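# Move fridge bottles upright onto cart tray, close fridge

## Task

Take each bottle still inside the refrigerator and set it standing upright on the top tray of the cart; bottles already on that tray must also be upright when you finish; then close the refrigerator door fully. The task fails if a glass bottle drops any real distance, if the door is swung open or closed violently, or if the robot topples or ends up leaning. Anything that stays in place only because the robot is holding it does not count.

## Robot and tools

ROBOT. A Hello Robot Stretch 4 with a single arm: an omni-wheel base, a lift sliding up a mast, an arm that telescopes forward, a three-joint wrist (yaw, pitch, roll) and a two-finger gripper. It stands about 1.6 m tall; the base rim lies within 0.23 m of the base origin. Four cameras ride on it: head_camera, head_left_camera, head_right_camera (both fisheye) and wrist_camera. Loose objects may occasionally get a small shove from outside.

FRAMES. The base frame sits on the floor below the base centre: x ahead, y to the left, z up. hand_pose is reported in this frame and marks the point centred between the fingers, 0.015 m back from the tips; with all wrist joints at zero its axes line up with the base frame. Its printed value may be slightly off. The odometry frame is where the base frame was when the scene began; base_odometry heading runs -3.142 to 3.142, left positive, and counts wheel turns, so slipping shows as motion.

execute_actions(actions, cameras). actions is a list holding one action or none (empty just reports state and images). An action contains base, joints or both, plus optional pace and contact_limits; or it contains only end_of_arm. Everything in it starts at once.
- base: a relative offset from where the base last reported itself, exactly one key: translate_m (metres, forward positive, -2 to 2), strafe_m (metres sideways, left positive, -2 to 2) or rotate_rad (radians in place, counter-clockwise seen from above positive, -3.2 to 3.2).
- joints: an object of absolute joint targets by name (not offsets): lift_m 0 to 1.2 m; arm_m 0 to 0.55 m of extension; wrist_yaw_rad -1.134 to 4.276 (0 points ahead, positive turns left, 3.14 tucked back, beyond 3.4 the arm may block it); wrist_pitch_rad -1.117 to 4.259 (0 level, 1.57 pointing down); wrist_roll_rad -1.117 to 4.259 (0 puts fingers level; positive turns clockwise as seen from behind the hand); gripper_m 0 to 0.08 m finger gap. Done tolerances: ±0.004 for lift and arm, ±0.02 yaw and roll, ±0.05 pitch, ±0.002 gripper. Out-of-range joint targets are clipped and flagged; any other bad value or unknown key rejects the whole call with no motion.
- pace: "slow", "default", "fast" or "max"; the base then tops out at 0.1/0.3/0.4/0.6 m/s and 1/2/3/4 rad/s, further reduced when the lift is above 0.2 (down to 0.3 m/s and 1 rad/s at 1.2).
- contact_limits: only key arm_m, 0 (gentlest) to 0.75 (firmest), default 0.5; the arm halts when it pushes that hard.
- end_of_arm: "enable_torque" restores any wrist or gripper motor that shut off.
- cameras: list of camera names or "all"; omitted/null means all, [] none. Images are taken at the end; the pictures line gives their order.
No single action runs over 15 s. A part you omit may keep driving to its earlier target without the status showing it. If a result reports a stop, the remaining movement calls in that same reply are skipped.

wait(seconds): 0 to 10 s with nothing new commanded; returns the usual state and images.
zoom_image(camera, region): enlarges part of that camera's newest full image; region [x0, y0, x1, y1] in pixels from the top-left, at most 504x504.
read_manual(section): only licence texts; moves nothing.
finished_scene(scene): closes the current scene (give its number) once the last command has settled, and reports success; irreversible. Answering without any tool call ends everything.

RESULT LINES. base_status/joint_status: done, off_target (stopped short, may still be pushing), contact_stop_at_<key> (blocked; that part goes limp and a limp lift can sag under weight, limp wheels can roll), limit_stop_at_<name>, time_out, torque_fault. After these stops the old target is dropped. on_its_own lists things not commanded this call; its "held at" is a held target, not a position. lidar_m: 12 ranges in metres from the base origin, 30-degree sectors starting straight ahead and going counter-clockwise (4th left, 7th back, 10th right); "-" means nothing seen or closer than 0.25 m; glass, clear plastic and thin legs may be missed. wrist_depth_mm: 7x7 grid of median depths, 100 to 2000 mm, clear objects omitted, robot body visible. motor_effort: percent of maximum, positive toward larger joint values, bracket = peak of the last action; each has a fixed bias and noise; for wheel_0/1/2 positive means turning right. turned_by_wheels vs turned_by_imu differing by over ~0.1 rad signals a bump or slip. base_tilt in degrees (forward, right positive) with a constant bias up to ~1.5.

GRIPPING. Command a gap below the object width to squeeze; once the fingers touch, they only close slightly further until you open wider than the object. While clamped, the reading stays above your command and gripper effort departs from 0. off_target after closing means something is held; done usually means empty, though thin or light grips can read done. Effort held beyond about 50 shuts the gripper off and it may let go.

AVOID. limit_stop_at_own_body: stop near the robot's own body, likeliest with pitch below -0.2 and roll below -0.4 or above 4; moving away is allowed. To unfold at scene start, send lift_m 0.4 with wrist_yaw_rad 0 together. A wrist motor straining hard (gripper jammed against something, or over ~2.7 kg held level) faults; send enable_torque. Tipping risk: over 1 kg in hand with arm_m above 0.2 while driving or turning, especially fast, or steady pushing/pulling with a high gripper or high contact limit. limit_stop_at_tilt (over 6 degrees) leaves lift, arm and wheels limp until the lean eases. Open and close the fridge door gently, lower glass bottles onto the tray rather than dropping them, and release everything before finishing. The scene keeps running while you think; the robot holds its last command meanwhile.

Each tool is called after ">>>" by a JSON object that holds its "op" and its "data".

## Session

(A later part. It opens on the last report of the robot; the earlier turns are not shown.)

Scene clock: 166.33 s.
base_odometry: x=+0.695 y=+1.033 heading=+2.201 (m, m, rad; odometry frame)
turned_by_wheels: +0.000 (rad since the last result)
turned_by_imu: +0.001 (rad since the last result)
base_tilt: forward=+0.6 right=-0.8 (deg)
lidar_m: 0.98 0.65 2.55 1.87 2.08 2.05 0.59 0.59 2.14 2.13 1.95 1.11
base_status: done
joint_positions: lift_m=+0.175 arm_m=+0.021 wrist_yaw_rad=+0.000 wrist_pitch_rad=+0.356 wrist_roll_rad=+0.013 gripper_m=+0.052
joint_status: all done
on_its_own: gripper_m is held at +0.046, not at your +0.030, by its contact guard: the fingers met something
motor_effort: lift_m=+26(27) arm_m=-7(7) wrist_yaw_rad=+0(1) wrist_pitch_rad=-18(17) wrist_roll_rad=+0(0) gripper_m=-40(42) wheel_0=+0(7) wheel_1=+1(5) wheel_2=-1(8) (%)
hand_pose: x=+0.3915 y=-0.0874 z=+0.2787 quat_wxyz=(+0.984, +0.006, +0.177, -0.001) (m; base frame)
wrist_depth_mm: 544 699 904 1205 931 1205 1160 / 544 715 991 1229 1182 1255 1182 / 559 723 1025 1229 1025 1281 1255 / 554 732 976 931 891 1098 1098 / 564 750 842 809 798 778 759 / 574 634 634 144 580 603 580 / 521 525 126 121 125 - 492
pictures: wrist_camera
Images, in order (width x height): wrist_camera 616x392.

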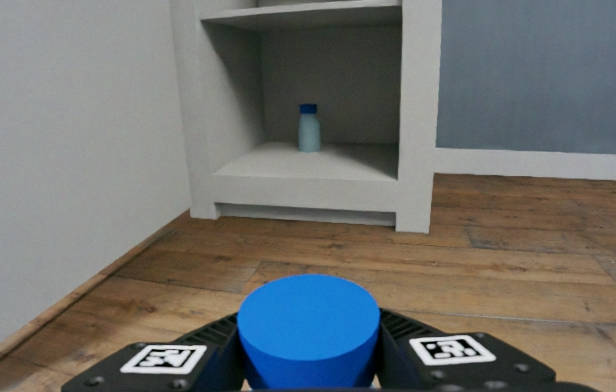

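>>> {"op": "execute_actions", "data": {"actions": [{"base":{"rotate_rad":-3.005},"joints":{"lift_m":0.95}}], "cameras": ["wrist_camera"]}}

>>> {"op": "execute_actions", "data": {"actions": [{"joints":{"arm_m":0.53}}], "cameras": ["wrist_camera","head_camera"]}}

Scene clock: 174.63 s.
base_odometry: x=+0.695 y=+1.033 heading=-0.804 (m, m, rad; odometry frame)
turned_by_wheels: -3.005 (rad since the last result)
turned_by_imu: -2.971 (rad since the last result)
base_tilt: forward=+0.8 right=-0.8 (deg)
lidar_m: 0.57 0.81 2.12 2.15 1.82 1.10 0.79 0.64 2.56 1.82 2.17 0.75
base_status: done
joint_positions: lift_m=+0.950 arm_m=+0.021 wrist_yaw_rad=+0.000 wrist_pitch_rad=+0.355 wrist_roll_rad=+0.013 gripper_m=+0.052
joint_status: all done
on_its_own: gripper_m is held at +0.046, not at your +0.030, by its contact guard: the fingers met something
motor_effort: lift_m=+26(29) arm_m=-7(7) wrist_yaw_rad=+0(2) wrist_pitch_rad=-17(17) wrist_roll_rad=+0(1) gripper_m=-40(42) wheel_0=+1(8) wheel_1=+1(7) wheel_2=-2(5) (%)
hand_pose: x=+0.3915 y=-0.0874 z=+1.0537 quat_wxyz=(+0.984, +0.006, +0.177, -0.001) (m; base frame)
wrist_depth_mm: - - 1921 1808 1576 1499 1397 / - - - 1808 1661 1576 1430 / - - - 1921 1756 1576 1499 / - - 1025 1060 1863 1661 1576 / - 854 707 778 723 1808 1576 / 1921 621 603 144 525 1863 1661 / 1537 445 126 121 125 - 1499
pictures: wrist_camera
Images, in order (width x height): wrist_camera 616x392.

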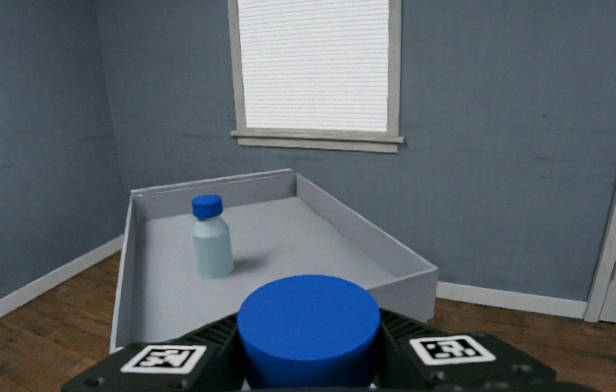

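Scene clock: 177.20 s.
base_odometry: x=+0.695 y=+1.033 heading=-0.804 (m, m, rad; odometry frame)
turned_by_wheels: +0.000 (rad since the last result)
turned_by_imu: +0.000 (rad since the last result)
base_tilt: forward=+0.7 right=-0.9 (deg)
lidar_m: 0.58 0.79 2.11 2.15 1.81 1.11 0.81 0.65 2.56 1.85 2.20 0.74
base_status: not commanded
joint_positions: lift_m=+0.950 arm_m=+0.529 wrist_yaw_rad=+0.000 wrist_pitch_rad=+0.355 wrist_roll_rad=+0.013 gripper_m=+0.052
joint_status: all done
on_its_own: gripper_m is held at +0.046, not at your +0.030, by its contact guard: the fingers met something
motor_effort: lift_m=+27(26) arm_m=+7(9) wrist_yaw_rad=-1(1) wrist_pitch_rad=-17(17) wrist_roll_rad=-1(1) gripper_m=-41(40) wheel_0=+1(1) wheel_1=+1(1) wheel_2=-2(2) (%)
hand_pose: x=+0.8990 y=-0.0874 z=+1.0537 quat_wxyz=(+0.984, +0.006, +0.177, -0.001) (m; base frame)
wrist_depth_mm: 1708 1576 1397 1281 1205 1078 1042 / 1756 1708 1464 1336 1255 1138 1078 / 1921 1708 1576 1430 1308 1205 1118 / 1921 1863 1708 1537 1336 1281 1160 / 1921 - 627 1576 1430 1336 1229 / 504 535 559 144 1430 1366 1281 / 492 496 126 121 125 - 1336
pictures: head_camera, wrist_camera
Images, in order (width x height): head_camera 420x560, wrist_camera 616x392.

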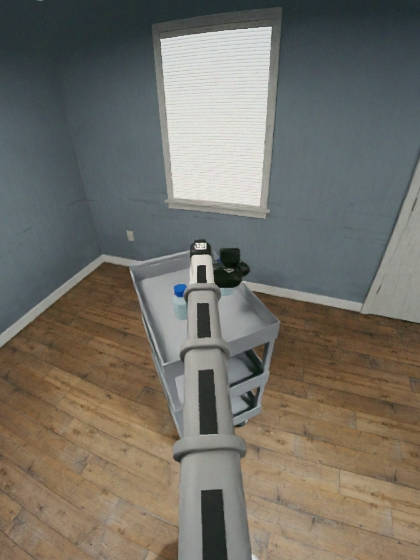

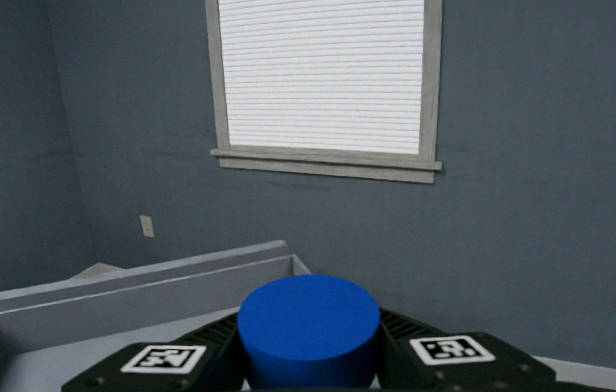

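>>> {"op": "execute_actions", "data": {"actions": [{"joints":{"lift_m":0.835,"arm_m":0.5}}], "cameras": ["wrist_camera"]}}

>>> {"op": "execute_actions", "data": {"actions": [{"joints":{"lift_m":0.818},"pace":"slow"}], "cameras": []}}

Scene clock: 187.83 s.
base_odometry: x=+0.695 y=+1.033 heading=-0.804 (m, m, rad; odometry frame)
turned_by_wheels: +0.000 (rad since the last result)
turned_by_imu: +0.000 (rad since the last result)
base_tilt: forward=+0.7 right=-0.8 (deg)
lidar_m: 0.57 0.81 2.11 2.16 1.83 1.09 0.80 0.65 2.56 1.84 2.20 0.74
base_status: not commanded
joint_positions: lift_m=+0.835 arm_m=+0.501 wrist_yaw_rad=+0.000 wrist_pitch_rad=+0.356 wrist_roll_rad=+0.013 gripper_m=+0.052
joint_status: all done
on_its_own: gripper_m is held at +0.046, not at your +0.030, by its contact guard: the fingers met something
motor_effort: lift_m=+18(27) arm_m=-7(8) wrist_yaw_rad=+0(1) wrist_pitch_rad=-17(17) wrist_roll_rad=-1(0) gripper_m=-41(42) wheel_0=+1(1) wheel_1=+1(1) wheel_2=-1(2) (%)
hand_pose: x=+0.8715 y=-0.0874 z=+0.9394 quat_wxyz=(+0.984, +0.006, +0.177, -0.001) (m; base frame)
wrist_depth_mm: 1708 1576 1464 1366 1229 1138 1060 / 1863 1661 1499 1397 1281 1138 1098 / 1863 1756 1618 1397 1336 1205 1138 / 1756 559 585 615 1397 1281 1182 / 488 517 530 500 1397 1336 1255 / 384 404 404 145 293 1366 1281 / 206 338 126 121 125 - 1308
pictures: wrist_camera
Images, in order (width x height): wrist_camera 616x392.

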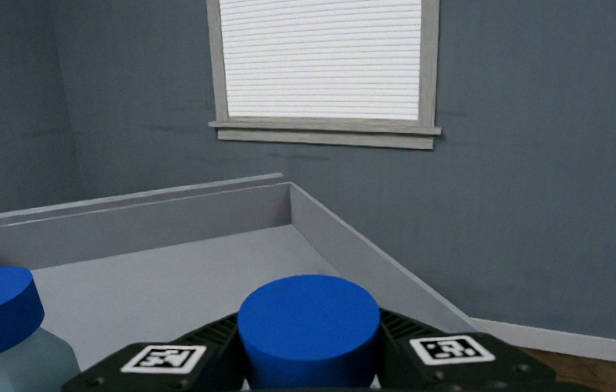

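Scene clock: 188.70 s.
base_odometry: x=+0.695 y=+1.033 heading=-0.804 (m, m, rad; odometry frame)
turned_by_wheels: +0.000 (rad since the last result)
turned_by_imu: +0.000 (rad since the last result)
base_tilt: forward=+0.7 right=-0.8 (deg)
lidar_m: 0.58 0.81 2.11 2.17 1.82 1.12 0.80 0.66 2.55 1.85 2.18 0.73
base_status: not commanded
joint_positions: lift_m=+0.818 arm_m=+0.501 wrist_yaw_rad=+0.000 wrist_pitch_rad=+0.352 wrist_roll_rad=+0.013 gripper_m=+0.052
joint_status: all done
on_its_own: gripper_m is held at +0.046, not at your +0.030, by its contact guard: the fingers met something
motor_effort: lift_m=+16(20) arm_m=-7(7) wrist_yaw_rad=+0(0) wrist_pitch_rad=-7(17) wrist_roll_rad=-1(2) gripper_m=-42(41) wheel_0=+1(0) wheel_1=+1(1) wheel_2=-1(1) (%)
hand_pose: x=+0.8717 y=-0.0874 z=+0.9233 quat_wxyz=(+0.985, +0.006, +0.175, -0.001) (m; base frame)
wrist_depth_mm: 1756 1618 1464 1336 1205 1118 1042 / 1808 1756 1537 1397 1281 1182 1078 / 1863 1863 1661 1430 1366 1229 1118 / 1808 539 574 597 1397 1281 1182 / 480 512 508 473 410 1308 1255 / 366 384 387 145 291 1308 1281 / 200 320 126 121 125 - 1255
pictures: none
No camera images: the call's "cameras" was empty. Leave "cameras" out to get every camera's image.

>>> {"op": "execute_actions", "data": {"actions": [{"joints":{"gripper_m":0.08}}], "cameras": []}}

>>> {"op": "execute_actions", "data": {"actions": [{"joints":{"arm_m":0.02,"lift_m":0.85}}], "cameras": ["wrist_camera"]}}

>>> {"op": "execute_actions", "data": {"actions": [{"base":{"rotate_rad":3.005},"joints":{"lift_m":0.152},"pace":"fast"}], "cameras": ["wrist_camera"]}}

>>> {"op": "execute_actions", "data": {"actions": [{"base":{"translate_m":0.6},"joints":{"arm_m":0.35}}], "cameras": ["wrist_camera"]}}

Scene clock: 204.10 s.
base_odometry: x=+0.695 y=+1.033 heading=-0.804 (m, m, rad; odometry frame)
turned_by_wheels: +0.000 (rad since the last result)
turned_by_imu: +0.000 (rad since the last result)
base_tilt: forward=+0.8 right=-0.9 (deg)
lidar_m: 0.57 0.80 2.12 2.17 1.83 1.09 0.78 0.64 2.55 1.87 2.17 0.74
base_status: not commanded
joint_positions: lift_m=+0.818 arm_m=+0.501 wrist_yaw_rad=+0.000 wrist_pitch_rad=+0.352 wrist_roll_rad=+0.013 gripper_m=+0.080
joint_status: all done
motor_effort: lift_m=+16(16) arm_m=-7(7) wrist_yaw_rad=+0(0) wrist_pitch_rad=-7(6) wrist_roll_rad=-1(0) gripper_m=+1(39) wheel_0=+1(1) wheel_1=+1(1) wheel_2=-1(1) (%)
hand_pose: x=+0.8717 y=-0.0874 z=+0.9232 quat_wxyz=(+0.985, +0.006, +0.175, -0.001) (m; base frame)
wrist_depth_mm: 1708 1576 1430 1308 1255 1118 1042 / 1808 1708 1499 1397 1281 1160 1078 / 1921 1863 1661 1464 1308 1205 1138 / 1756 535 569 597 1430 1308 1182 / 480 508 496 469 413 1336 1205 / 366 384 384 144 293 1308 1308 / 190 104 133 120 131 104 -
pictures: none
No camera images: the call's "cameras" was empty. Leave "cameras" out to get every camera's image.

Scene clock: 206.60 s.
base_odometry: x=+0.695 y=+1.033 heading=-0.804 (m, m, rad; odometry frame)
turned_by_wheels: +0.000 (rad since the last result)
turned_by_imu: +0.000 (rad since the last result)
base_tilt: forward=+0.7 right=-0.9 (deg)
lidar_m: 0.58 0.80 2.11 2.16 1.83 1.09 0.80 0.66 2.57 1.82 2.22 0.71
base_status: not commanded
joint_positions: lift_m=+0.850 arm_m=+0.021 wrist_yaw_rad=+0.000 wrist_pitch_rad=+0.353 wrist_roll_rad=+0.013 gripper_m=+0.080
joint_status: all done
motor_effort: lift_m=+25(25) arm_m=-7(8) wrist_yaw_rad=+0(1) wrist_pitch_rad=-8(9) wrist_roll_rad=+0(1) gripper_m=+1(2) wheel_0=+1(1) wheel_1=+1(1) wheel_2=-1(1) (%)
hand_pose: x=+0.3917 y=-0.0874 z=+0.9545 quat_wxyz=(+0.984, +0.006, +0.175, -0.001) (m; base frame)
wrist_depth_mm: - - 1863 1756 1618 1537 1397 / - - - 1863 1661 1537 1430 / - - - 1808 1808 1661 1464 / - 904 715 699 715 1661 1576 / - 574 580 469 517 1756 1618 / 1708 397 430 878 1661 1661 1661 / 1464 105 163 788 707 104 -
pictures: wrist_camera
Images, in order (width x height): wrist_camera 616x392.

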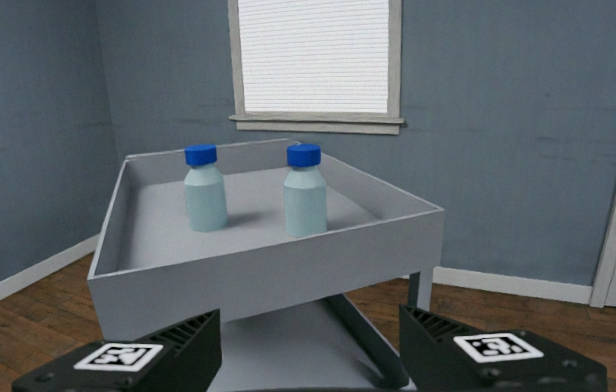

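Scene clock: 209.43 s.
base_odometry: x=+0.695 y=+1.033 heading=+2.201 (m, m, rad; odometry frame)
turned_by_wheels: +3.005 (rad since the last result)
turned_by_imu: +2.972 (rad since the last result)
base_tilt: forward=+0.9 right=-0.9 (deg)
lidar_m: 0.99 0.67 2.57 1.85 2.09 2.07 0.61 0.58 2.13 2.14 1.94 1.12
base_status: done
joint_positions: lift_m=+0.152 arm_m=+0.021 wrist_yaw_rad=+0.000 wrist_pitch_rad=+0.352 wrist_roll_rad=+0.013 gripper_m=+0.080
joint_status: all done
motor_effort: lift_m=+17(25) arm_m=-7(7) wrist_yaw_rad=-1(1) wrist_pitch_rad=-8(8) wrist_roll_rad=+0(1) gripper_m=+3(1) wheel_0=+0(5) wheel_1=+1(4) wheel_2=+0(6) (%)
hand_pose: x=+0.3918 y=-0.0874 z=+0.2571 quat_wxyz=(+0.984, +0.006, +0.175, -0.001) (m; base frame)
wrist_depth_mm: 539 707 946 1182 1042 1205 1138 / 549 715 976 1255 1182 1229 1182 / 549 732 1008 1182 976 1281 1229 / 559 732 960 931 878 1060 1060 / 564 750 798 778 768 759 732 / 569 603 609 597 585 574 559 / 492 105 163 488 455 104 -
pictures: wrist_camera
Images, in order (width x height): wrist_camera 616x392.

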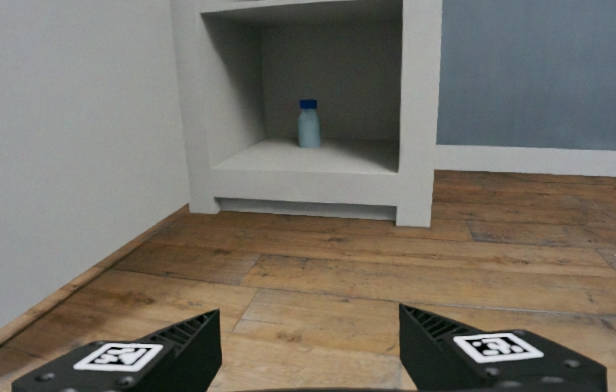

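Scene clock: 212.90 s.
base_odometry: x=+0.341 y=+1.517 heading=+2.202 (m, m, rad; odometry frame)
turned_by_wheels: +0.000 (rad since the last result)
turned_by_imu: +0.000 (rad since the last result)
base_tilt: forward=+0.8 right=-0.8 (deg)
lidar_m: 0.53 0.35 0.29 0.31 1.90 2.60 1.17 1.48 2.28 2.23 1.29 0.53
base_status: done
joint_positions: lift_m=+0.152 arm_m=+0.349 wrist_yaw_rad=+0.000 wrist_pitch_rad=+0.352 wrist_roll_rad=+0.013 gripper_m=+0.080
joint_status: all done
motor_effort: lift_m=+17(17) arm_m=+7(9) wrist_yaw_rad=+0(1) wrist_pitch_rad=-7(8) wrist_roll_rad=+0(0) gripper_m=+1(2) wheel_0=+0(6) wheel_1=+1(6) wheel_2=+1(9) (%)
hand_pose: x=+0.7193 y=-0.0874 z=+0.2571 quat_wxyz=(+0.984, +0.006, +0.175, -0.001) (m; base frame)
wrist_depth_mm: 251 329 387 368 351 332 320 / 254 336 407 384 368 345 332 / 259 340 424 402 382 362 347 / 260 345 442 301 399 379 362 / 262 347 466 274 421 397 379 / 262 347 389 276 343 368 362 / 252 104 163 293 291 104 -
pictures: wrist_camera
Images, in order (width x height): wrist_camera 616x392.

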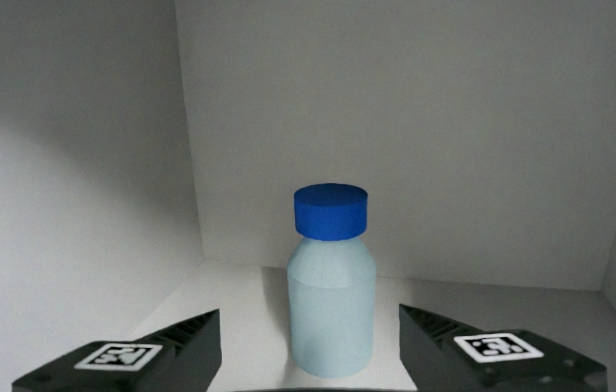

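>>> {"op": "execute_actions", "data": {"actions": [{"base":{"strafe_m":-0.019},"joints":{"arm_m":0.496,"lift_m":0.151},"pace":"slow","contact_limits":{"arm_m":0.2}}], "cameras": ["wrist_camera"]}}

Scene clock: 221.63 s.
base_odometry: x=+0.357 y=+1.529 heading=+2.202 (m, m, rad; odometry frame)
turned_by_wheels: +0.000 (rad since the last result)
turned_by_imu: +0.001 (rad since the last result)
base_tilt: forward=+0.8 right=-1.0 (deg)
lidar_m: 0.52 0.41 0.34 0.33 1.94 2.64 1.16 1.62 2.26 2.23 1.26 0.51
base_status: done
joint_positions: lift_m=+0.151 arm_m=+0.495 wrist_yaw_rad=+0.000 wrist_pitch_rad=+0.352 wrist_roll_rad=+0.013 gripper_m=+0.080
joint_status: all done
motor_effort: lift_m=+17(15) arm_m=+7(6) wrist_yaw_rad=+0(0) wrist_pitch_rad=-9(7) wrist_roll_rad=-1(1) gripper_m=+1(2) wheel_0=+2(5) wheel_1=-2(4) wheel_2=+0(0) (%)
contact_limits: arm_m 0.2
hand_pose: x=+0.8652 y=-0.0874 z=+0.2562 quat_wxyz=(+0.984, +0.006, +0.175, -0.001) (m; base frame)
wrist_depth_mm: 232 258 243 232 220 208 - / 235 268 255 242 229 217 209 / 238 283 268 254 239 227 219 / 240 297 282 266 252 237 229 / 243 310 298 281 265 250 239 / 241 322 312 144 270 260 251 / 231 105 129 120 130 104 -
pictures: wrist_camera
Images, in order (width x height): wrist_camera 616x392.

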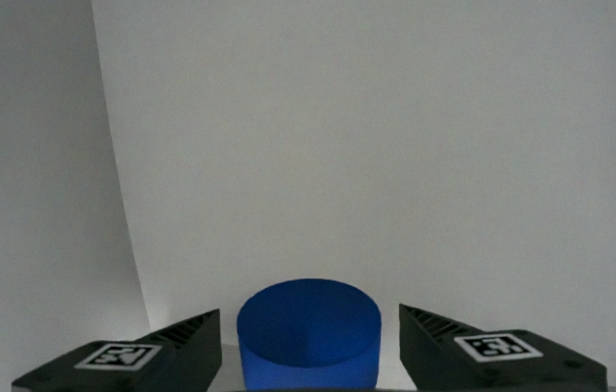

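>>> {"op": "execute_actions", "data": {"actions": [{"joints":{"gripper_m":0.03}}], "cameras": []}}

>>> {"op": "execute_actions", "data": {"actions": [{"joints":{"lift_m":0.173},"pace":"slow"}], "cameras": ["wrist_camera"]}}

>>> {"op": "execute_actions", "data": {"actions": [{"base":{"translate_m":-0.6},"joints":{"arm_m":0.02}}], "cameras": ["wrist_camera"]}}

Scene clock: 230.90 s.
base_odometry: x=+0.357 y=+1.529 heading=+2.202 (m, m, rad; odometry frame)
turned_by_wheels: +0.000 (rad since the last result)
turned_by_imu: +0.000 (rad since the last result)
base_tilt: forward=+0.7 right=-0.8 (deg)
lidar_m: 0.51 0.38 0.32 0.31 1.93 2.63 1.17 1.61 2.26 2.24 1.25 0.53
base_status: not commanded
joint_positions: lift_m=+0.151 arm_m=+0.495 wrist_yaw_rad=+0.000 wrist_pitch_rad=+0.352 wrist_roll_rad=+0.013 gripper_m=+0.052
joint_status: gripper_m off_target (ended at +0.052, target +0.030)
on_its_own: gripper_m is held at +0.046, not at your +0.030, by its contact guard: the fingers met something
motor_effort: lift_m=+16(16) arm_m=+7(7) wrist_yaw_rad=+0(0) wrist_pitch_rad=-7(9) wrist_roll_rad=-1(0) gripper_m=-40(46) wheel_0=+3(2) wheel_1=-2(2) wheel_2=+0(0) (%)
hand_pose: x=+0.8652 y=-0.0874 z=+0.2562 quat_wxyz=(+0.984, +0.006, +0.175, -0.001) (m; base frame)
wrist_depth_mm: 232 258 244 232 220 208 - / 236 268 255 241 229 216 208 / 238 283 270 254 240 226 217 / 241 296 283 266 252 237 228 / 241 309 301 282 266 249 239 / 242 322 309 144 270 263 250 / 241 277 125 119 122 - -
pictures: none
No camera images: the call's "cameras" was empty. Leave "cameras" out to get every camera's image.

Scene clock: 231.83 s.
base_odometry: x=+0.357 y=+1.529 heading=+2.202 (m, m, rad; odometry frame)
turned_by_wheels: +0.000 (rad since the last result)
turned_by_imu: +0.000 (rad since the last result)
base_tilt: forward=+0.9 right=-0.9 (deg)
lidar_m: 0.52 0.41 0.32 0.32 1.95 2.64 1.16 1.59 2.26 2.21 1.26 0.53
base_status: not commanded
joint_positions: lift_m=+0.172 arm_m=+0.495 wrist_yaw_rad=+0.000 wrist_pitch_rad=+0.356 wrist_roll_rad=+0.013 gripper_m=+0.052
joint_status: all done
on_its_own: gripper_m is held at +0.046, not at your +0.030, by its contact guard: the fingers met something
motor_effort: lift_m=+27(27) arm_m=+7(7) wrist_yaw_rad=-1(0) wrist_pitch_rad=-19(23) wrist_roll_rad=+1(2) gripper_m=-41(41) wheel_0=+2(3) wheel_1=-2(2) wheel_2=+0(0) (%)
hand_pose: x=+0.8650 y=-0.0874 z=+0.2765 quat_wxyz=(+0.984, +0.006, +0.177, -0.001) (m; base frame)
wrist_depth_mm: 232 258 243 231 220 208 - / 235 271 255 241 229 216 209 / 239 283 270 253 240 228 219 / 241 297 285 267 252 238 229 / 243 310 301 282 265 250 241 / 243 320 310 144 270 262 254 / 242 276 125 119 122 - -
pictures: wrist_camera
Images, in order (width x height): wrist_camera 616x392.

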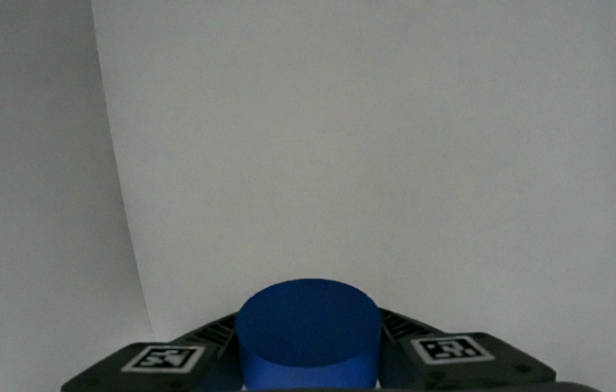

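Scene clock: 235.33 s.
base_odometry: x=+0.710 y=+1.044 heading=+2.202 (m, m, rad; odometry frame)
turned_by_wheels: +0.000 (rad since the last result)
turned_by_imu: +0.001 (rad since the last result)
base_tilt: forward=+0.7 right=-0.8 (deg)
lidar_m: 1.02 0.67 2.60 1.85 2.07 2.06 0.61 0.56 2.11 2.13 1.92 1.09
base_status: done
joint_positions: lift_m=+0.173 arm_m=+0.021 wrist_yaw_rad=+0.000 wrist_pitch_rad=+0.356 wrist_roll_rad=+0.013 gripper_m=+0.052
joint_status: all done
on_its_own: gripper_m is held at +0.046, not at your +0.030, by its contact guard: the fingers met something
motor_effort: lift_m=+26(27) arm_m=-7(10) wrist_yaw_rad=+1(2) wrist_pitch_rad=-19(21) wrist_roll_rad=+0(1) gripper_m=-40(40) wheel_0=+1(6) wheel_1=+0(5) wheel_2=-1(9) (%)
hand_pose: x=+0.3914 y=-0.0875 z=+0.2766 quat_wxyz=(+0.984, +0.006, +0.177, -0.001) (m; base frame)
wrist_depth_mm: 554 723 931 1205 946 1182 1138 / 564 732 1008 1255 1205 1255 1205 / 574 759 1042 1255 1042 1308 1229 / 574 759 976 917 878 1118 1078 / 580 759 831 809 798 768 768 / 597 627 634 144 603 597 580 / 517 525 125 119 122 - 492
pictures: wrist_camera
Images, in order (width x height): wrist_camera 616x392.

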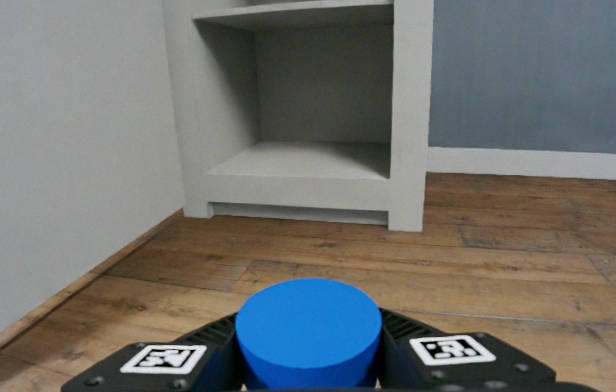

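>>> {"op": "execute_actions", "data": {"actions": [{"base":{"rotate_rad":-2.85},"joints":{"lift_m":0.95}}], "cameras": ["wrist_camera","head_camera"]}}

>>> {"op": "execute_actions", "data": {"actions": [{"joints":{"arm_m":0.38}}], "cameras": ["wrist_camera"]}}

Scene clock: 243.43 s.
base_odometry: x=+0.710 y=+1.044 heading=-0.648 (m, m, rad; odometry frame)
turned_by_wheels: -2.850 (rad since the last result)
turned_by_imu: -2.818 (rad since the last result)
base_tilt: forward=+0.7 right=-0.9 (deg)
lidar_m: 0.57 2.20 2.12 2.24 1.73 1.09 0.67 0.67 1.86 1.94 2.12 0.66
base_status: done
joint_positions: lift_m=+0.950 arm_m=+0.021 wrist_yaw_rad=+0.000 wrist_pitch_rad=+0.356 wrist_roll_rad=+0.013 gripper_m=+0.052
joint_status: all done
on_its_own: gripper_m is held at +0.046, not at your +0.030, by its contact guard: the fingers met something
motor_effort: lift_m=+27(27) arm_m=-7(7) wrist_yaw_rad=+0(2) wrist_pitch_rad=-19(20) wrist_roll_rad=+0(0) gripper_m=-41(41) wheel_0=+1(7) wheel_1=+0(5) wheel_2=-1(7) (%)
hand_pose: x=+0.3915 y=-0.0874 z=+1.0536 quat_wxyz=(+0.984, +0.006, +0.177, -0.001) (m; base frame)
wrist_depth_mm: 1756 - - 1863 1708 1499 1366 / 1808 - - - 1756 1537 1430 / 1808 - - - 1808 1661 1499 / 1863 - - 1025 1060 1661 1576 / 1921 - 891 691 683 683 1576 / 1808 1921 597 144 473 500 1661 / 1576 1661 125 119 122 - 1499
pictures: head_camera, wrist_camera
Images, in order (width x height): head_camera 420x560, wrist_camera 616x392.

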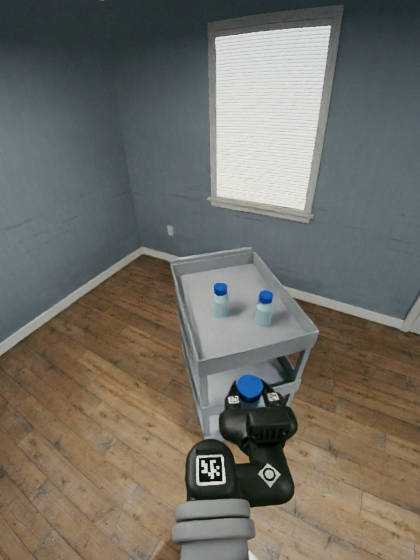

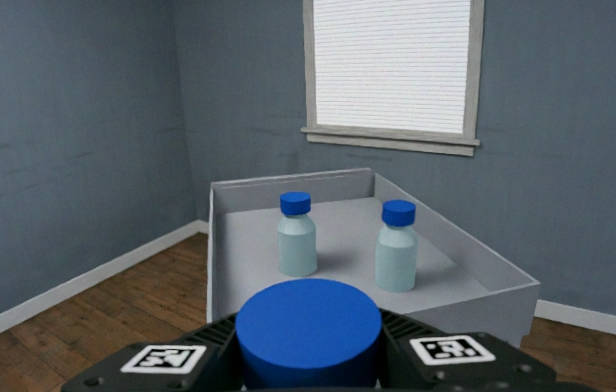

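Scene clock: 245.60 s.
base_odometry: x=+0.710 y=+1.044 heading=-0.648 (m, m, rad; odometry frame)
turned_by_wheels: +0.000 (rad since the last result)
turned_by_imu: +0.000 (rad since the last result)
base_tilt: forward=+0.9 right=-0.8 (deg)
lidar_m: 0.58 2.20 2.11 2.21 1.72 1.10 0.68 0.66 1.86 1.90 2.13 0.65
base_status: not commanded
joint_positions: lift_m=+0.950 arm_m=+0.379 wrist_yaw_rad=+0.000 wrist_pitch_rad=+0.356 wrist_roll_rad=+0.013 gripper_m=+0.052
joint_status: all done
on_its_own: gripper_m is held at +0.046, not at your +0.030, by its contact guard: the fingers met something
motor_effort: lift_m=+27(27) arm_m=+7(7) wrist_yaw_rad=-1(1) wrist_pitch_rad=-19(19) wrist_roll_rad=-1(0) gripper_m=-42(42) wheel_0=+1(1) wheel_1=+0(0) wheel_2=-1(1) (%)
hand_pose: x=+0.7490 y=-0.0874 z=+1.0536 quat_wxyz=(+0.984, +0.006, +0.177, -0.001) (m; base frame)
wrist_depth_mm: 1576 1863 1808 1537 1397 1255 1138 / 1708 1983 1983 1661 1464 1336 1182 / 1708 - - 1808 1537 1336 1229 / 1708 - - 1863 1537 1397 1281 / 1756 - 676 691 707 1430 1336 / 1756 1756 597 144 569 539 1366 / 1537 521 125 120 122 - 407
pictures: wrist_camera
Images, in order (width x height): wrist_camera 616x392.

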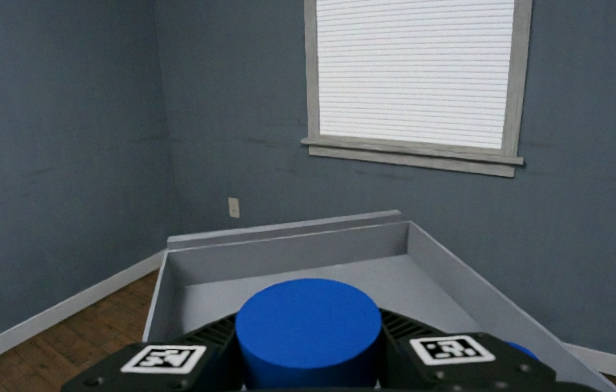

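>>> {"op": "execute_actions", "data": {"actions": [{"joints":{"lift_m":0.835}}], "cameras": ["wrist_camera"]}}

>>> {"op": "execute_actions", "data": {"actions": [{"joints":{"lift_m":0.819},"pace":"slow"}], "cameras": ["head_camera"]}}

Scene clock: 255.67 s.
base_odometry: x=+0.710 y=+1.044 heading=-0.648 (m, m, rad; odometry frame)
turned_by_wheels: +0.000 (rad since the last result)
turned_by_imu: +0.000 (rad since the last result)
base_tilt: forward=+0.8 right=-0.8 (deg)
lidar_m: 0.59 2.18 2.10 2.19 1.71 1.10 0.69 0.67 1.87 1.91 2.06 0.66
base_status: not commanded
joint_positions: lift_m=+0.835 arm_m=+0.379 wrist_yaw_rad=+0.000 wrist_pitch_rad=+0.356 wrist_roll_rad=+0.013 gripper_m=+0.052
joint_status: all done
on_its_own: gripper_m is held at +0.046, not at your +0.030, by its contact guard: the fingers met something
motor_effort: lift_m=+19(27) arm_m=+7(7) wrist_yaw_rad=-1(1) wrist_pitch_rad=-18(19) wrist_roll_rad=-1(1) gripper_m=-40(40) wheel_0=+2(1) wheel_1=+0(0) wheel_2=-1(1) (%)
hand_pose: x=+0.7490 y=-0.0874 z=+0.9392 quat_wxyz=(+0.984, +0.006, +0.177, -0.001) (m; base frame)
wrist_depth_mm: 1618 1921 1756 1576 1397 1255 1160 / 1618 1921 1921 1661 1499 1308 1205 / 1708 - - 1808 1537 1336 1229 / 1618 1983 627 634 676 1281 1281 / 1708 549 525 290 512 452 218 / 1661 370 387 144 392 247 225 / 1430 266 125 119 122 - -
pictures: wrist_camera
Images, in order (width x height): wrist_camera 616x392.

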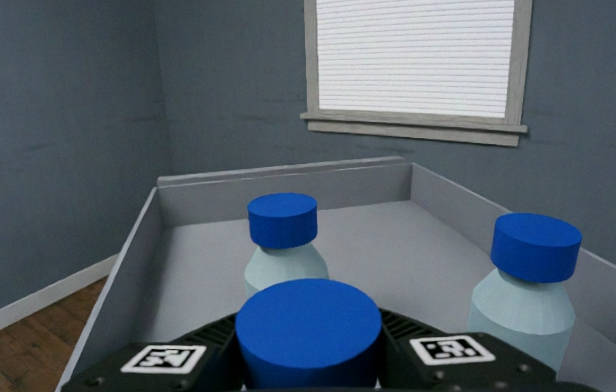

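Scene clock: 256.53 s.
base_odometry: x=+0.710 y=+1.044 heading=-0.648 (m, m, rad; odometry frame)
turned_by_wheels: +0.000 (rad since the last result)
turned_by_imu: +0.000 (rad since the last result)
base_tilt: forward=+0.8 right=-0.9 (deg)
lidar_m: 0.57 2.18 2.11 2.22 1.73 1.09 0.69 0.65 1.84 1.91 2.10 0.63
base_status: not commanded
joint_positions: lift_m=+0.819 arm_m=+0.379 wrist_yaw_rad=+0.000 wrist_pitch_rad=+0.354 wrist_roll_rad=+0.013 gripper_m=+0.052
joint_status: all done
on_its_own: gripper_m is held at +0.046, not at your +0.030, by its contact guard: the fingers met something
motor_effort: lift_m=+17(18) arm_m=+7(7) wrist_yaw_rad=+0(1) wrist_pitch_rad=-11(19) wrist_roll_rad=+1(0) gripper_m=-41(41) wheel_0=+1(1) wheel_1=+0(0) wheel_2=-1(1) (%)
hand_pose: x=+0.7492 y=-0.0874 z=+0.9238 quat_wxyz=(+0.984, +0.006, +0.176, -0.001) (m; base frame)
wrist_depth_mm: 1576 1921 1921 1576 1397 1281 1160 / 1618 1983 1983 1661 1464 1308 1160 / 1661 - - 1708 1430 1336 1205 / 1708 1921 615 603 654 554 1229 / 1756 477 508 286 496 427 213 / 1661 351 368 144 370 246 220 / 788 267 125 119 122 - -
pictures: head_camera
Images, in order (width x height): head_camera 420x560.

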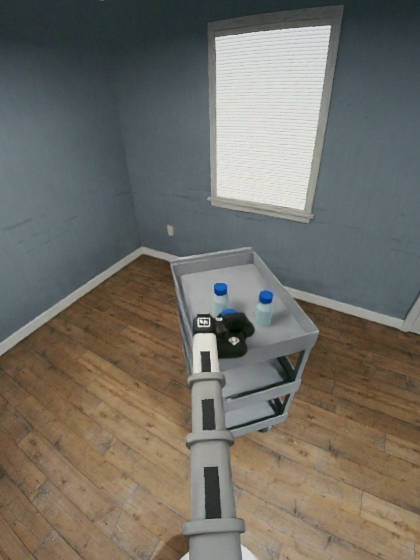

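>>> {"op": "execute_actions", "data": {"actions": [{"joints":{"gripper_m":0.08}}], "cameras": []}}

>>> {"op": "execute_actions", "data": {"actions": [{"joints":{"arm_m":0.0,"lift_m":0.85}}], "cameras": ["wrist_camera"]}}

Scene clock: 263.97 s.
base_odometry: x=+0.710 y=+1.044 heading=-0.648 (m, m, rad; odometry frame)
turned_by_wheels: +0.000 (rad since the last result)
turned_by_imu: +0.000 (rad since the last result)
base_tilt: forward=+0.7 right=-0.8 (deg)
lidar_m: 0.57 2.18 2.10 2.23 1.74 1.09 0.70 0.68 1.87 1.90 2.12 0.65
base_status: not commanded
joint_positions: lift_m=+0.819 arm_m=+0.379 wrist_yaw_rad=+0.000 wrist_pitch_rad=+0.353 wrist_roll_rad=+0.013 gripper_m=+0.080
joint_status: all done
motor_effort: lift_m=+16(17) arm_m=+7(7) wrist_yaw_rad=+0(0) wrist_pitch_rad=-9(12) wrist_roll_rad=-1(0) gripper_m=+1(39) wheel_0=+1(1) wheel_1=+0(0) wheel_2=-1(1) (%)
hand_pose: x=+0.7493 y=-0.0874 z=+0.9241 quat_wxyz=(+0.984, +0.006, +0.175, -0.001) (m; base frame)
wrist_depth_mm: 1618 1921 1863 1537 1430 1229 1160 / 1618 1983 1921 1618 1430 1308 1182 / 1661 - - 1708 1499 1308 1255 / 1708 1863 615 609 654 559 1255 / 1708 480 504 287 492 433 213 / 1708 351 368 146 357 236 220 / 1397 105 128 119 130 104 -
pictures: none
No camera images: the call's "cameras" was empty. Leave "cameras" out to get every camera's image.

Scene clock: 266.20 s.
base_odometry: x=+0.710 y=+1.044 heading=-0.648 (m, m, rad; odometry frame)
turned_by_wheels: +0.000 (rad since the last result)
turned_by_imu: +0.000 (rad since the last result)
base_tilt: forward=+0.9 right=-1.0 (deg)
lidar_m: 0.57 2.18 2.12 2.24 1.73 1.09 0.67 0.67 1.88 1.90 2.11 0.63
base_status: not commanded
joint_positions: lift_m=+0.850 arm_m=+0.001 wrist_yaw_rad=+0.000 wrist_pitch_rad=+0.353 wrist_roll_rad=+0.013 gripper_m=+0.080
joint_status: all done
motor_effort: lift_m=+25(25) arm_m=-7(8) wrist_yaw_rad=+0(1) wrist_pitch_rad=-8(10) wrist_roll_rad=-2(1) gripper_m=+2(2) wheel_0=+1(1) wheel_1=+0(0) wheel_2=-1(1) (%)
hand_pose: x=+0.3718 y=-0.0874 z=+0.9545 quat_wxyz=(+0.984, +0.006, +0.175, -0.001) (m; base frame)
wrist_depth_mm: 1756 - - 1983 1708 1537 1430 / 1808 - - - 1708 1576 1464 / 1863 - - 1042 1708 1576 1499 / 1863 - 917 654 691 683 1537 / 1921 - 615 436 459 477 1576 / 1756 1808 421 449 473 569 1576 / 1430 104 163 809 732 104 -
pictures: wrist_camera
Images, in order (width x height): wrist_camera 616x392.

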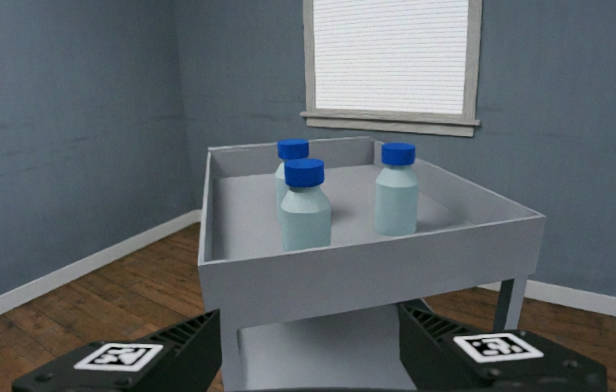

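>>> {"op": "execute_actions", "data": {"actions": [{"base":{"rotate_rad":2.477},"joints":{"lift_m":0.3,"gripper_m":0.0,"wrist_pitch_rad":1.2},"pace":"fast"}], "cameras": ["head_left_camera"]}}

>>> {"op": "execute_actions", "data": {"actions": [{"base":{"strafe_m":1.1},"pace":"fast"}], "cameras": []}}

>>> {"op": "execute_actions", "data": {"actions": [{"base":{"rotate_rad":-0.52},"joints":{"wrist_pitch_rad":0.0,"arm_m":0.15}}], "cameras": ["head_camera","wrist_camera"]}}

Scene clock: 289.80 s.
base_odometry: x=+0.710 y=+1.044 heading=+1.829 (m, m, rad; odometry frame)
turned_by_wheels: +2.477 (rad since the last result)
turned_by_imu: +2.450 (rad since the last result)
base_tilt: forward=+0.7 right=-0.8 (deg)
lidar_m: 1.06 0.83 0.67 2.59 1.88 2.21 0.73 0.58 1.00 2.09 2.14 1.76
base_status: done
joint_positions: lift_m=+0.300 arm_m=+0.001 wrist_yaw_rad=+0.000 wrist_pitch_rad=+1.201 wrist_roll_rad=+0.013 gripper_m=+0.000
joint_status: all done
motor_effort: lift_m=+17(23) arm_m=-7(7) wrist_yaw_rad=+0(1) wrist_pitch_rad=-2(6) wrist_roll_rad=+1(1) gripper_m=-2(0) wheel_0=+1(7) wheel_1=-1(7) wheel_2=+0(9) (%)
hand_pose: x=+0.2490 y=-0.0874 z=+0.2802 quat_wxyz=(+0.825, +0.005, +0.565, -0.004) (m; base frame)
wrist_depth_mm: 591 591 585 585 574 585 574 / 559 554 544 539 539 539 539 / 517 512 512 508 504 504 500 / 480 480 477 477 473 477 469 / 452 452 449 445 449 442 445 / 424 424 427 424 421 424 415 / 407 404 407 106 254 397 394
pictures: head_left_camera
Images, in order (width x height): head_left_camera 420x672.

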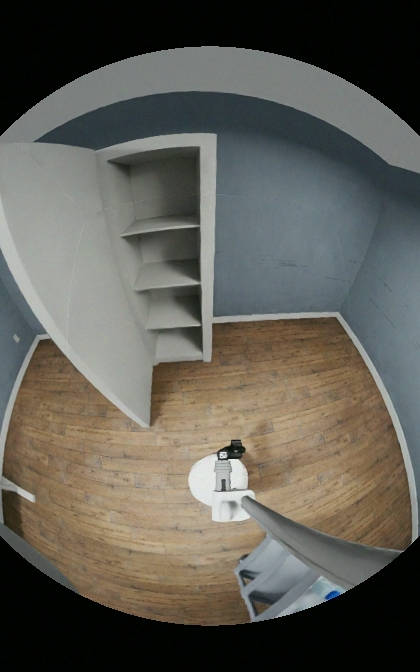

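Scene clock: 293.77 s.
base_odometry: x=-0.353 y=+0.764 heading=+1.829 (m, m, rad; odometry frame)
turned_by_wheels: +0.000 (rad since the last result)
turned_by_imu: -0.002 (rad since the last result)
base_tilt: forward=+0.6 right=-0.8 (deg)
lidar_m: 1.44 1.52 1.67 1.49 0.90 0.97 2.15 2.21 1.42 3.19 0.58 0.56
base_status: done
joint_positions: lift_m=+0.300 arm_m=+0.001 wrist_yaw_rad=+0.000 wrist_pitch_rad=+1.201 wrist_roll_rad=+0.013 gripper_m=+0.000
joint_status: not commanded
motor_effort: lift_m=+17(17) arm_m=-7(7) wrist_yaw_rad=+0(0) wrist_pitch_rad=-3(1) wrist_roll_rad=+0(0) gripper_m=-1(2) wheel_0=+1(13) wheel_1=-1(11) wheel_2=+0(1) (%)
hand_pose: x=+0.2490 y=-0.0874 z=+0.2802 quat_wxyz=(+0.825, +0.005, +0.565, -0.004) (m; base frame)
wrist_depth_mm: 597 597 597 585 580 585 492 / 559 554 549 539 539 535 530 / 517 512 508 508 504 504 504 / 484 480 477 477 477 473 469 / 452 452 452 449 445 442 439 / 424 424 424 424 421 415 415 / 404 402 407 106 253 397 397
pictures: none
No camera images: the call's "cameras" was empty. Leave "cameras" out to get every camera's image.

Scene clock: 295.27 s.
base_odometry: x=-0.353 y=+0.764 heading=+1.309 (m, m, rad; odometry frame)
turned_by_wheels: -0.520 (rad since the last result)
turned_by_imu: -0.514 (rad since the last result)
base_tilt: forward=+0.8 right=-0.9 (deg)
lidar_m: 0.54 1.48 1.55 1.62 1.50 0.87 0.95 2.15 2.18 1.40 3.18 0.57
base_status: done
joint_positions: lift_m=+0.300 arm_m=+0.149 wrist_yaw_rad=+0.000 wrist_pitch_rad=+0.003 wrist_roll_rad=+0.013 gripper_m=+0.000
joint_status: all done
motor_effort: lift_m=+17(17) arm_m=+7(7) wrist_yaw_rad=+0(1) wrist_pitch_rad=-7(12) wrist_roll_rad=+0(1) gripper_m=-2(1) wheel_0=+1(6) wheel_1=+0(5) wheel_2=+0(6) (%)
hand_pose: x=+0.5323 y=-0.0874 z=+0.4779 quat_wxyz=(+1.000, +0.006, +0.001, +0.000) (m; base frame)
wrist_depth_mm: 1060 1118 508 347 264 212 - / 1098 1078 504 349 266 212 - / 1078 1118 504 349 267 215 - / 1060 1098 508 351 268 215 234 / 1060 1118 512 349 270 214 231 / 1060 1118 512 324 268 213 230 / 1025 1078 480 106 176 213 216
pictures: head_camera, wrist_camera
Images, in order (width x height): head_camera 420x560, wrist_camera 616x392.

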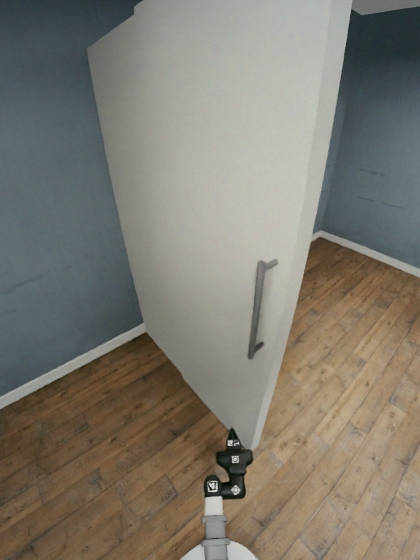

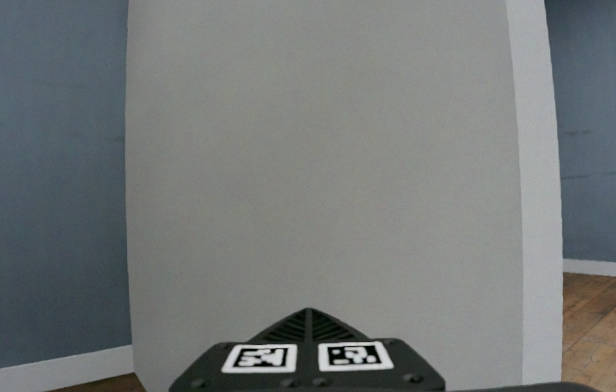

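>>> {"op": "execute_actions", "data": {"actions": [{"joints":{"arm_m":0.29}}], "cameras": []}}

>>> {"op": "execute_actions", "data": {"actions": [{"joints":{"arm_m":0.47},"pace":"slow","contact_limits":{"arm_m":0.4}}], "cameras": ["head_camera"]}}

>>> {"op": "wait", "data": {"seconds": 6}}

Scene clock: 303.90 s.
base_odometry: x=-0.353 y=+0.764 heading=+1.309 (m, m, rad; odometry frame)
turned_by_wheels: +0.000 (rad since the last result)
turned_by_imu: +0.000 (rad since the last result)
base_tilt: forward=+0.8 right=-0.8 (deg)
lidar_m: 0.56 1.46 1.53 1.63 1.49 0.90 0.98 2.13 2.19 1.42 3.20 0.58
base_status: not commanded
joint_positions: lift_m=+0.300 arm_m=+0.289 wrist_yaw_rad=+0.000 wrist_pitch_rad=+0.003 wrist_roll_rad=+0.013 gripper_m=+0.000
joint_status: all done
motor_effort: lift_m=+17(17) arm_m=+7(7) wrist_yaw_rad=+0(1) wrist_pitch_rad=-7(10) wrist_roll_rad=-2(1) gripper_m=-1(2) wheel_0=+1(1) wheel_1=+0(0) wheel_2=+0(0) (%)
hand_pose: x=+0.6723 y=-0.0874 z=+0.4780 quat_wxyz=(+1.000, +0.006, +0.001, +0.000) (m; base frame)
wrist_depth_mm: 991 741 307 211 160 128 - / 991 732 309 211 161 129 - / 976 723 304 211 162 129 - / 960 715 307 211 162 130 - / 976 732 307 213 162 130 - / 960 741 310 195 162 129 - / 960 768 294 106 128 129 -
pictures: none
No camera images: the call's "cameras" was empty. Leave "cameras" out to get every camera's image.

Scene clock: 306.97 s.
base_odometry: x=-0.353 y=+0.763 heading=+1.309 (m, m, rad; odometry frame)
turned_by_wheels: +0.000 (rad since the last result)
turned_by_imu: +0.001 (rad since the last result)
base_tilt: forward=+0.7 right=-0.8 (deg)
lidar_m: 0.80 1.45 1.54 1.65 1.50 0.87 0.95 2.14 2.18 1.43 3.19 0.72
base_status: not commanded
joint_positions: lift_m=+0.300 arm_m=+0.469 wrist_yaw_rad=+0.000 wrist_pitch_rad=+0.002 wrist_roll_rad=+0.013 gripper_m=+0.000
joint_status: all done
motor_effort: lift_m=+17(17) arm_m=+7(9) wrist_yaw_rad=+1(3) wrist_pitch_rad=-7(7) wrist_roll_rad=-1(0) gripper_m=-1(3) wheel_0=+2(5) wheel_1=+2(3) wheel_2=+0(1) (%)
contact_limits: arm_m 0.4
hand_pose: x=+0.8523 y=-0.0875 z=+0.4780 quat_wxyz=(+1.000, +0.006, +0.001, +0.000) (m; base frame)
wrist_depth_mm: 831 300 241 203 174 153 - / 831 296 239 202 175 153 - / 820 297 239 202 175 153 143 / 820 296 239 202 175 153 141 / 820 297 238 202 174 153 142 / 842 297 240 193 174 153 - / 820 300 235 106 109 152 -
pictures: head_camera
Images, in order (width x height): head_camera 420x560.

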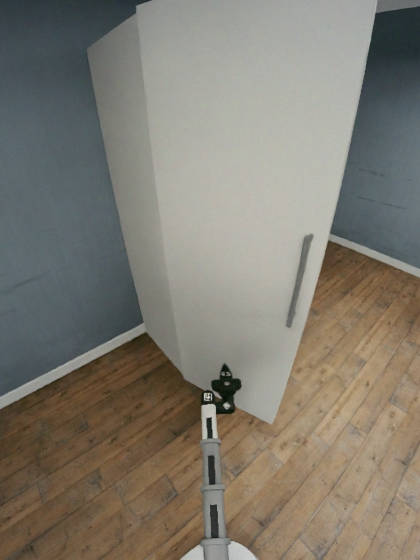

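Scene clock: 312.97 s.
base_odometry: x=-0.353 y=+0.763 heading=+1.309 (m, m, rad; odometry frame)
turned_by_wheels: +0.000 (rad since the last result)
turned_by_imu: +0.001 (rad since the last result)
base_tilt: forward=+0.5 right=-0.9 (deg)
lidar_m: 1.05 1.47 1.56 1.64 1.49 0.92 0.96 2.15 2.19 1.40 3.19 1.39
base_status: not commanded
joint_positions: lift_m=+0.300 arm_m=+0.469 wrist_yaw_rad=+0.000 wrist_pitch_rad=+0.002 wrist_roll_rad=+0.013 gripper_m=+0.000
joint_status: all done
motor_effort: lift_m=+17(17) arm_m=+7(9) wrist_yaw_rad=+1(3) wrist_pitch_rad=-10(7) wrist_roll_rad=+0(0) gripper_m=-1(3) wheel_0=+2(5) wheel_1=+2(3) wheel_2=+0(1) (%)
contact_limits: arm_m 0.4
hand_pose: x=+0.8523 y=-0.0875 z=+0.4780 quat_wxyz=(+1.000, +0.006, +0.001, +0.000) (m; base frame)
wrist_depth_mm: 831 397 452 539 661 - - / 842 399 452 539 654 - - / 820 397 452 530 640 - - / 831 394 452 525 640 - - / 809 392 449 525 634 - - / 831 389 442 496 627 1708 1708 / 831 389 413 106 110 1160 1182
wait: 6.00 s; at rest by 0.27 s
pictures: head_camera, head_left_camera, head_right_camera, wrist_camera
Images, in order (width x height): head_camera 420x560, head_left_camera 420x672, head_right_camera 420x672, wrist_camera 616x392.

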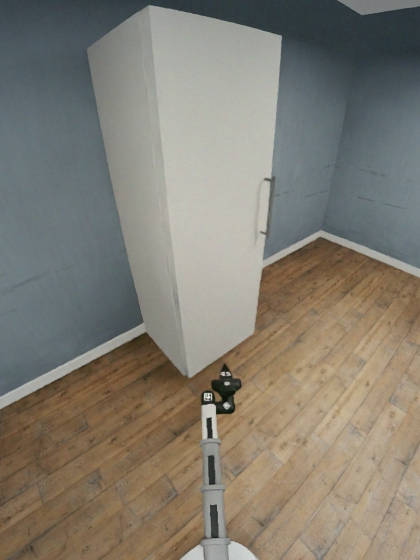

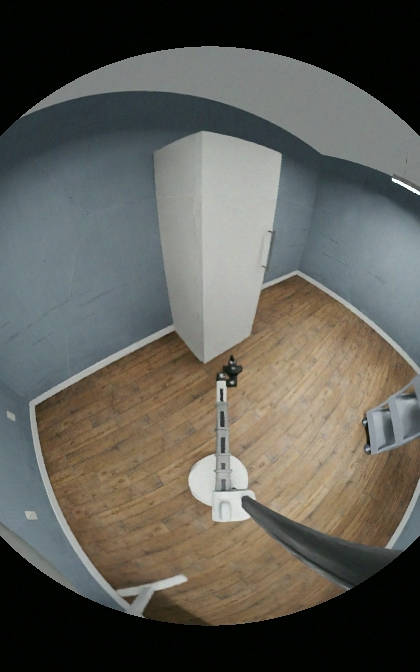

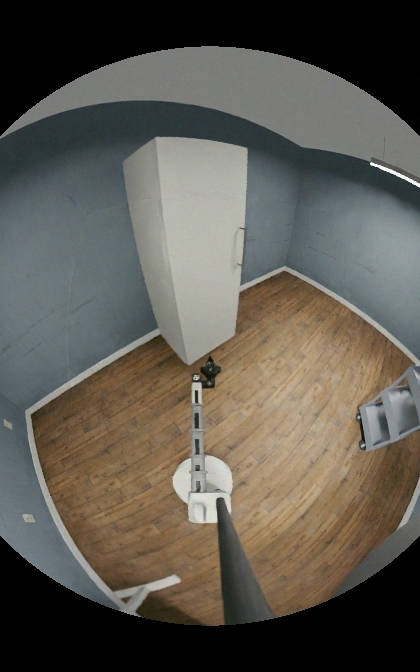

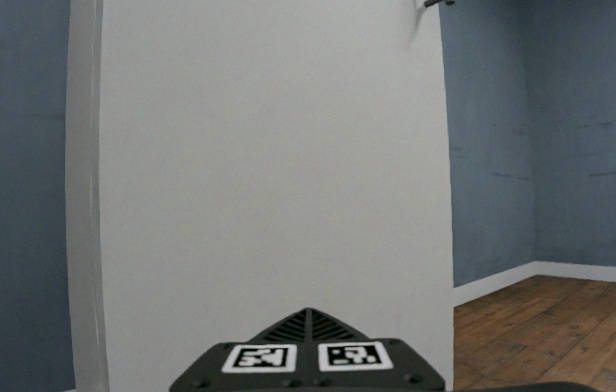

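>>> {"op": "execute_actions", "data": {"actions": [{"base":{"translate_m":0.37},"joints":{"arm_m":0.4}}], "cameras": ["head_camera"]}}

Scene clock: 323.33 s.
base_odometry: x=-0.258 y=+1.121 heading=+1.309 (m, m, rad; odometry frame)
turned_by_wheels: +0.000 (rad since the last result)
turned_by_imu: +0.000 (rad since the last result)
base_tilt: forward=+0.9 right=-0.8 (deg)
lidar_m: 0.71 0.85 1.24 1.59 1.71 1.28 1.29 2.44 1.48 1.46 2.95 0.97
base_status: done
joint_positions: lift_m=+0.300 arm_m=+0.401 wrist_yaw_rad=+0.000 wrist_pitch_rad=+0.003 wrist_roll_rad=+0.013 gripper_m=+0.000
joint_status: all done
motor_effort: lift_m=+17(17) arm_m=-7(6) wrist_yaw_rad=+0(1) wrist_pitch_rad=-8(7) wrist_roll_rad=+0(0) gripper_m=-1(1) wheel_0=+2(6) wheel_1=+2(5) wheel_2=+1(8) (%)
hand_pose: x=+0.7848 y=-0.0874 z=+0.4780 quat_wxyz=(+1.000, +0.006, +0.001, +0.000) (m; base frame)
wrist_depth_mm: 148 168 196 231 285 370 - / 149 168 195 229 282 368 - / 149 167 195 229 278 359 - / 148 167 193 226 274 355 - / 147 166 191 226 273 351 - / 146 164 191 213 273 351 1618 / 145 163 178 106 195 345 1078
pictures: head_camera
Images, in order (width x height): head_camera 420x560.

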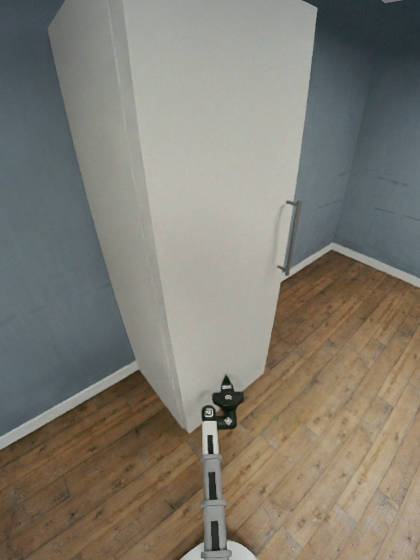

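>>> {"op": "execute_actions", "data": {"actions": [{"joints":{"arm_m":0.49},"pace":"slow","contact_limits":{"arm_m":0.12}}], "cameras": []}}

Scene clock: 331.00 s.
base_odometry: x=-0.258 y=+1.121 heading=+1.308 (m, m, rad; odometry frame)
turned_by_wheels: -0.001 (rad since the last result)
turned_by_imu: -0.001 (rad since the last result)
base_tilt: forward=+0.7 right=-1.0 (deg)
lidar_m: 0.65 0.85 1.23 1.58 1.72 1.28 1.25 2.46 1.50 1.45 2.97 0.98
base_status: not commanded
joint_positions: lift_m=+0.300 arm_m=+0.466 wrist_yaw_rad=-0.012 wrist_pitch_rad=+0.002 wrist_roll_rad=+0.013 gripper_m=+0.000
joint_status: arm_m contact_stop (moved +0.064 of +0.089)
on_its_own: arm_m is slack since a contact_stop (your +0.490 is given up); wrist_yaw_rad is at rest, and its effort (+34) is outside its rest range (-13 to +13)
motor_effort: lift_m=+17(17) arm_m=+0(16) wrist_yaw_rad=+34(40) wrist_pitch_rad=-8(8) wrist_roll_rad=-1(3) gripper_m=-1(2) wheel_0=+2(2) wheel_1=+2(2) wheel_2=-11(11) (%)
contact_limits: arm_m 0.12
hand_pose: x=+0.8482 y=-0.0899 z=+0.4780 quat_wxyz=(+1.000, +0.006, +0.001, -0.006) (m; base frame)
wrist_depth_mm: 109 124 144 172 213 283 - / 109 124 144 171 211 277 - / 109 123 143 170 208 272 384 / 109 123 142 169 206 268 377 / 108 122 142 167 204 266 373 / 107 121 141 158 204 265 368 / 107 120 131 106 159 264 345
pictures: none
No camera images: the call's "cameras" was empty. Leave "cameras" out to get every camera's image.


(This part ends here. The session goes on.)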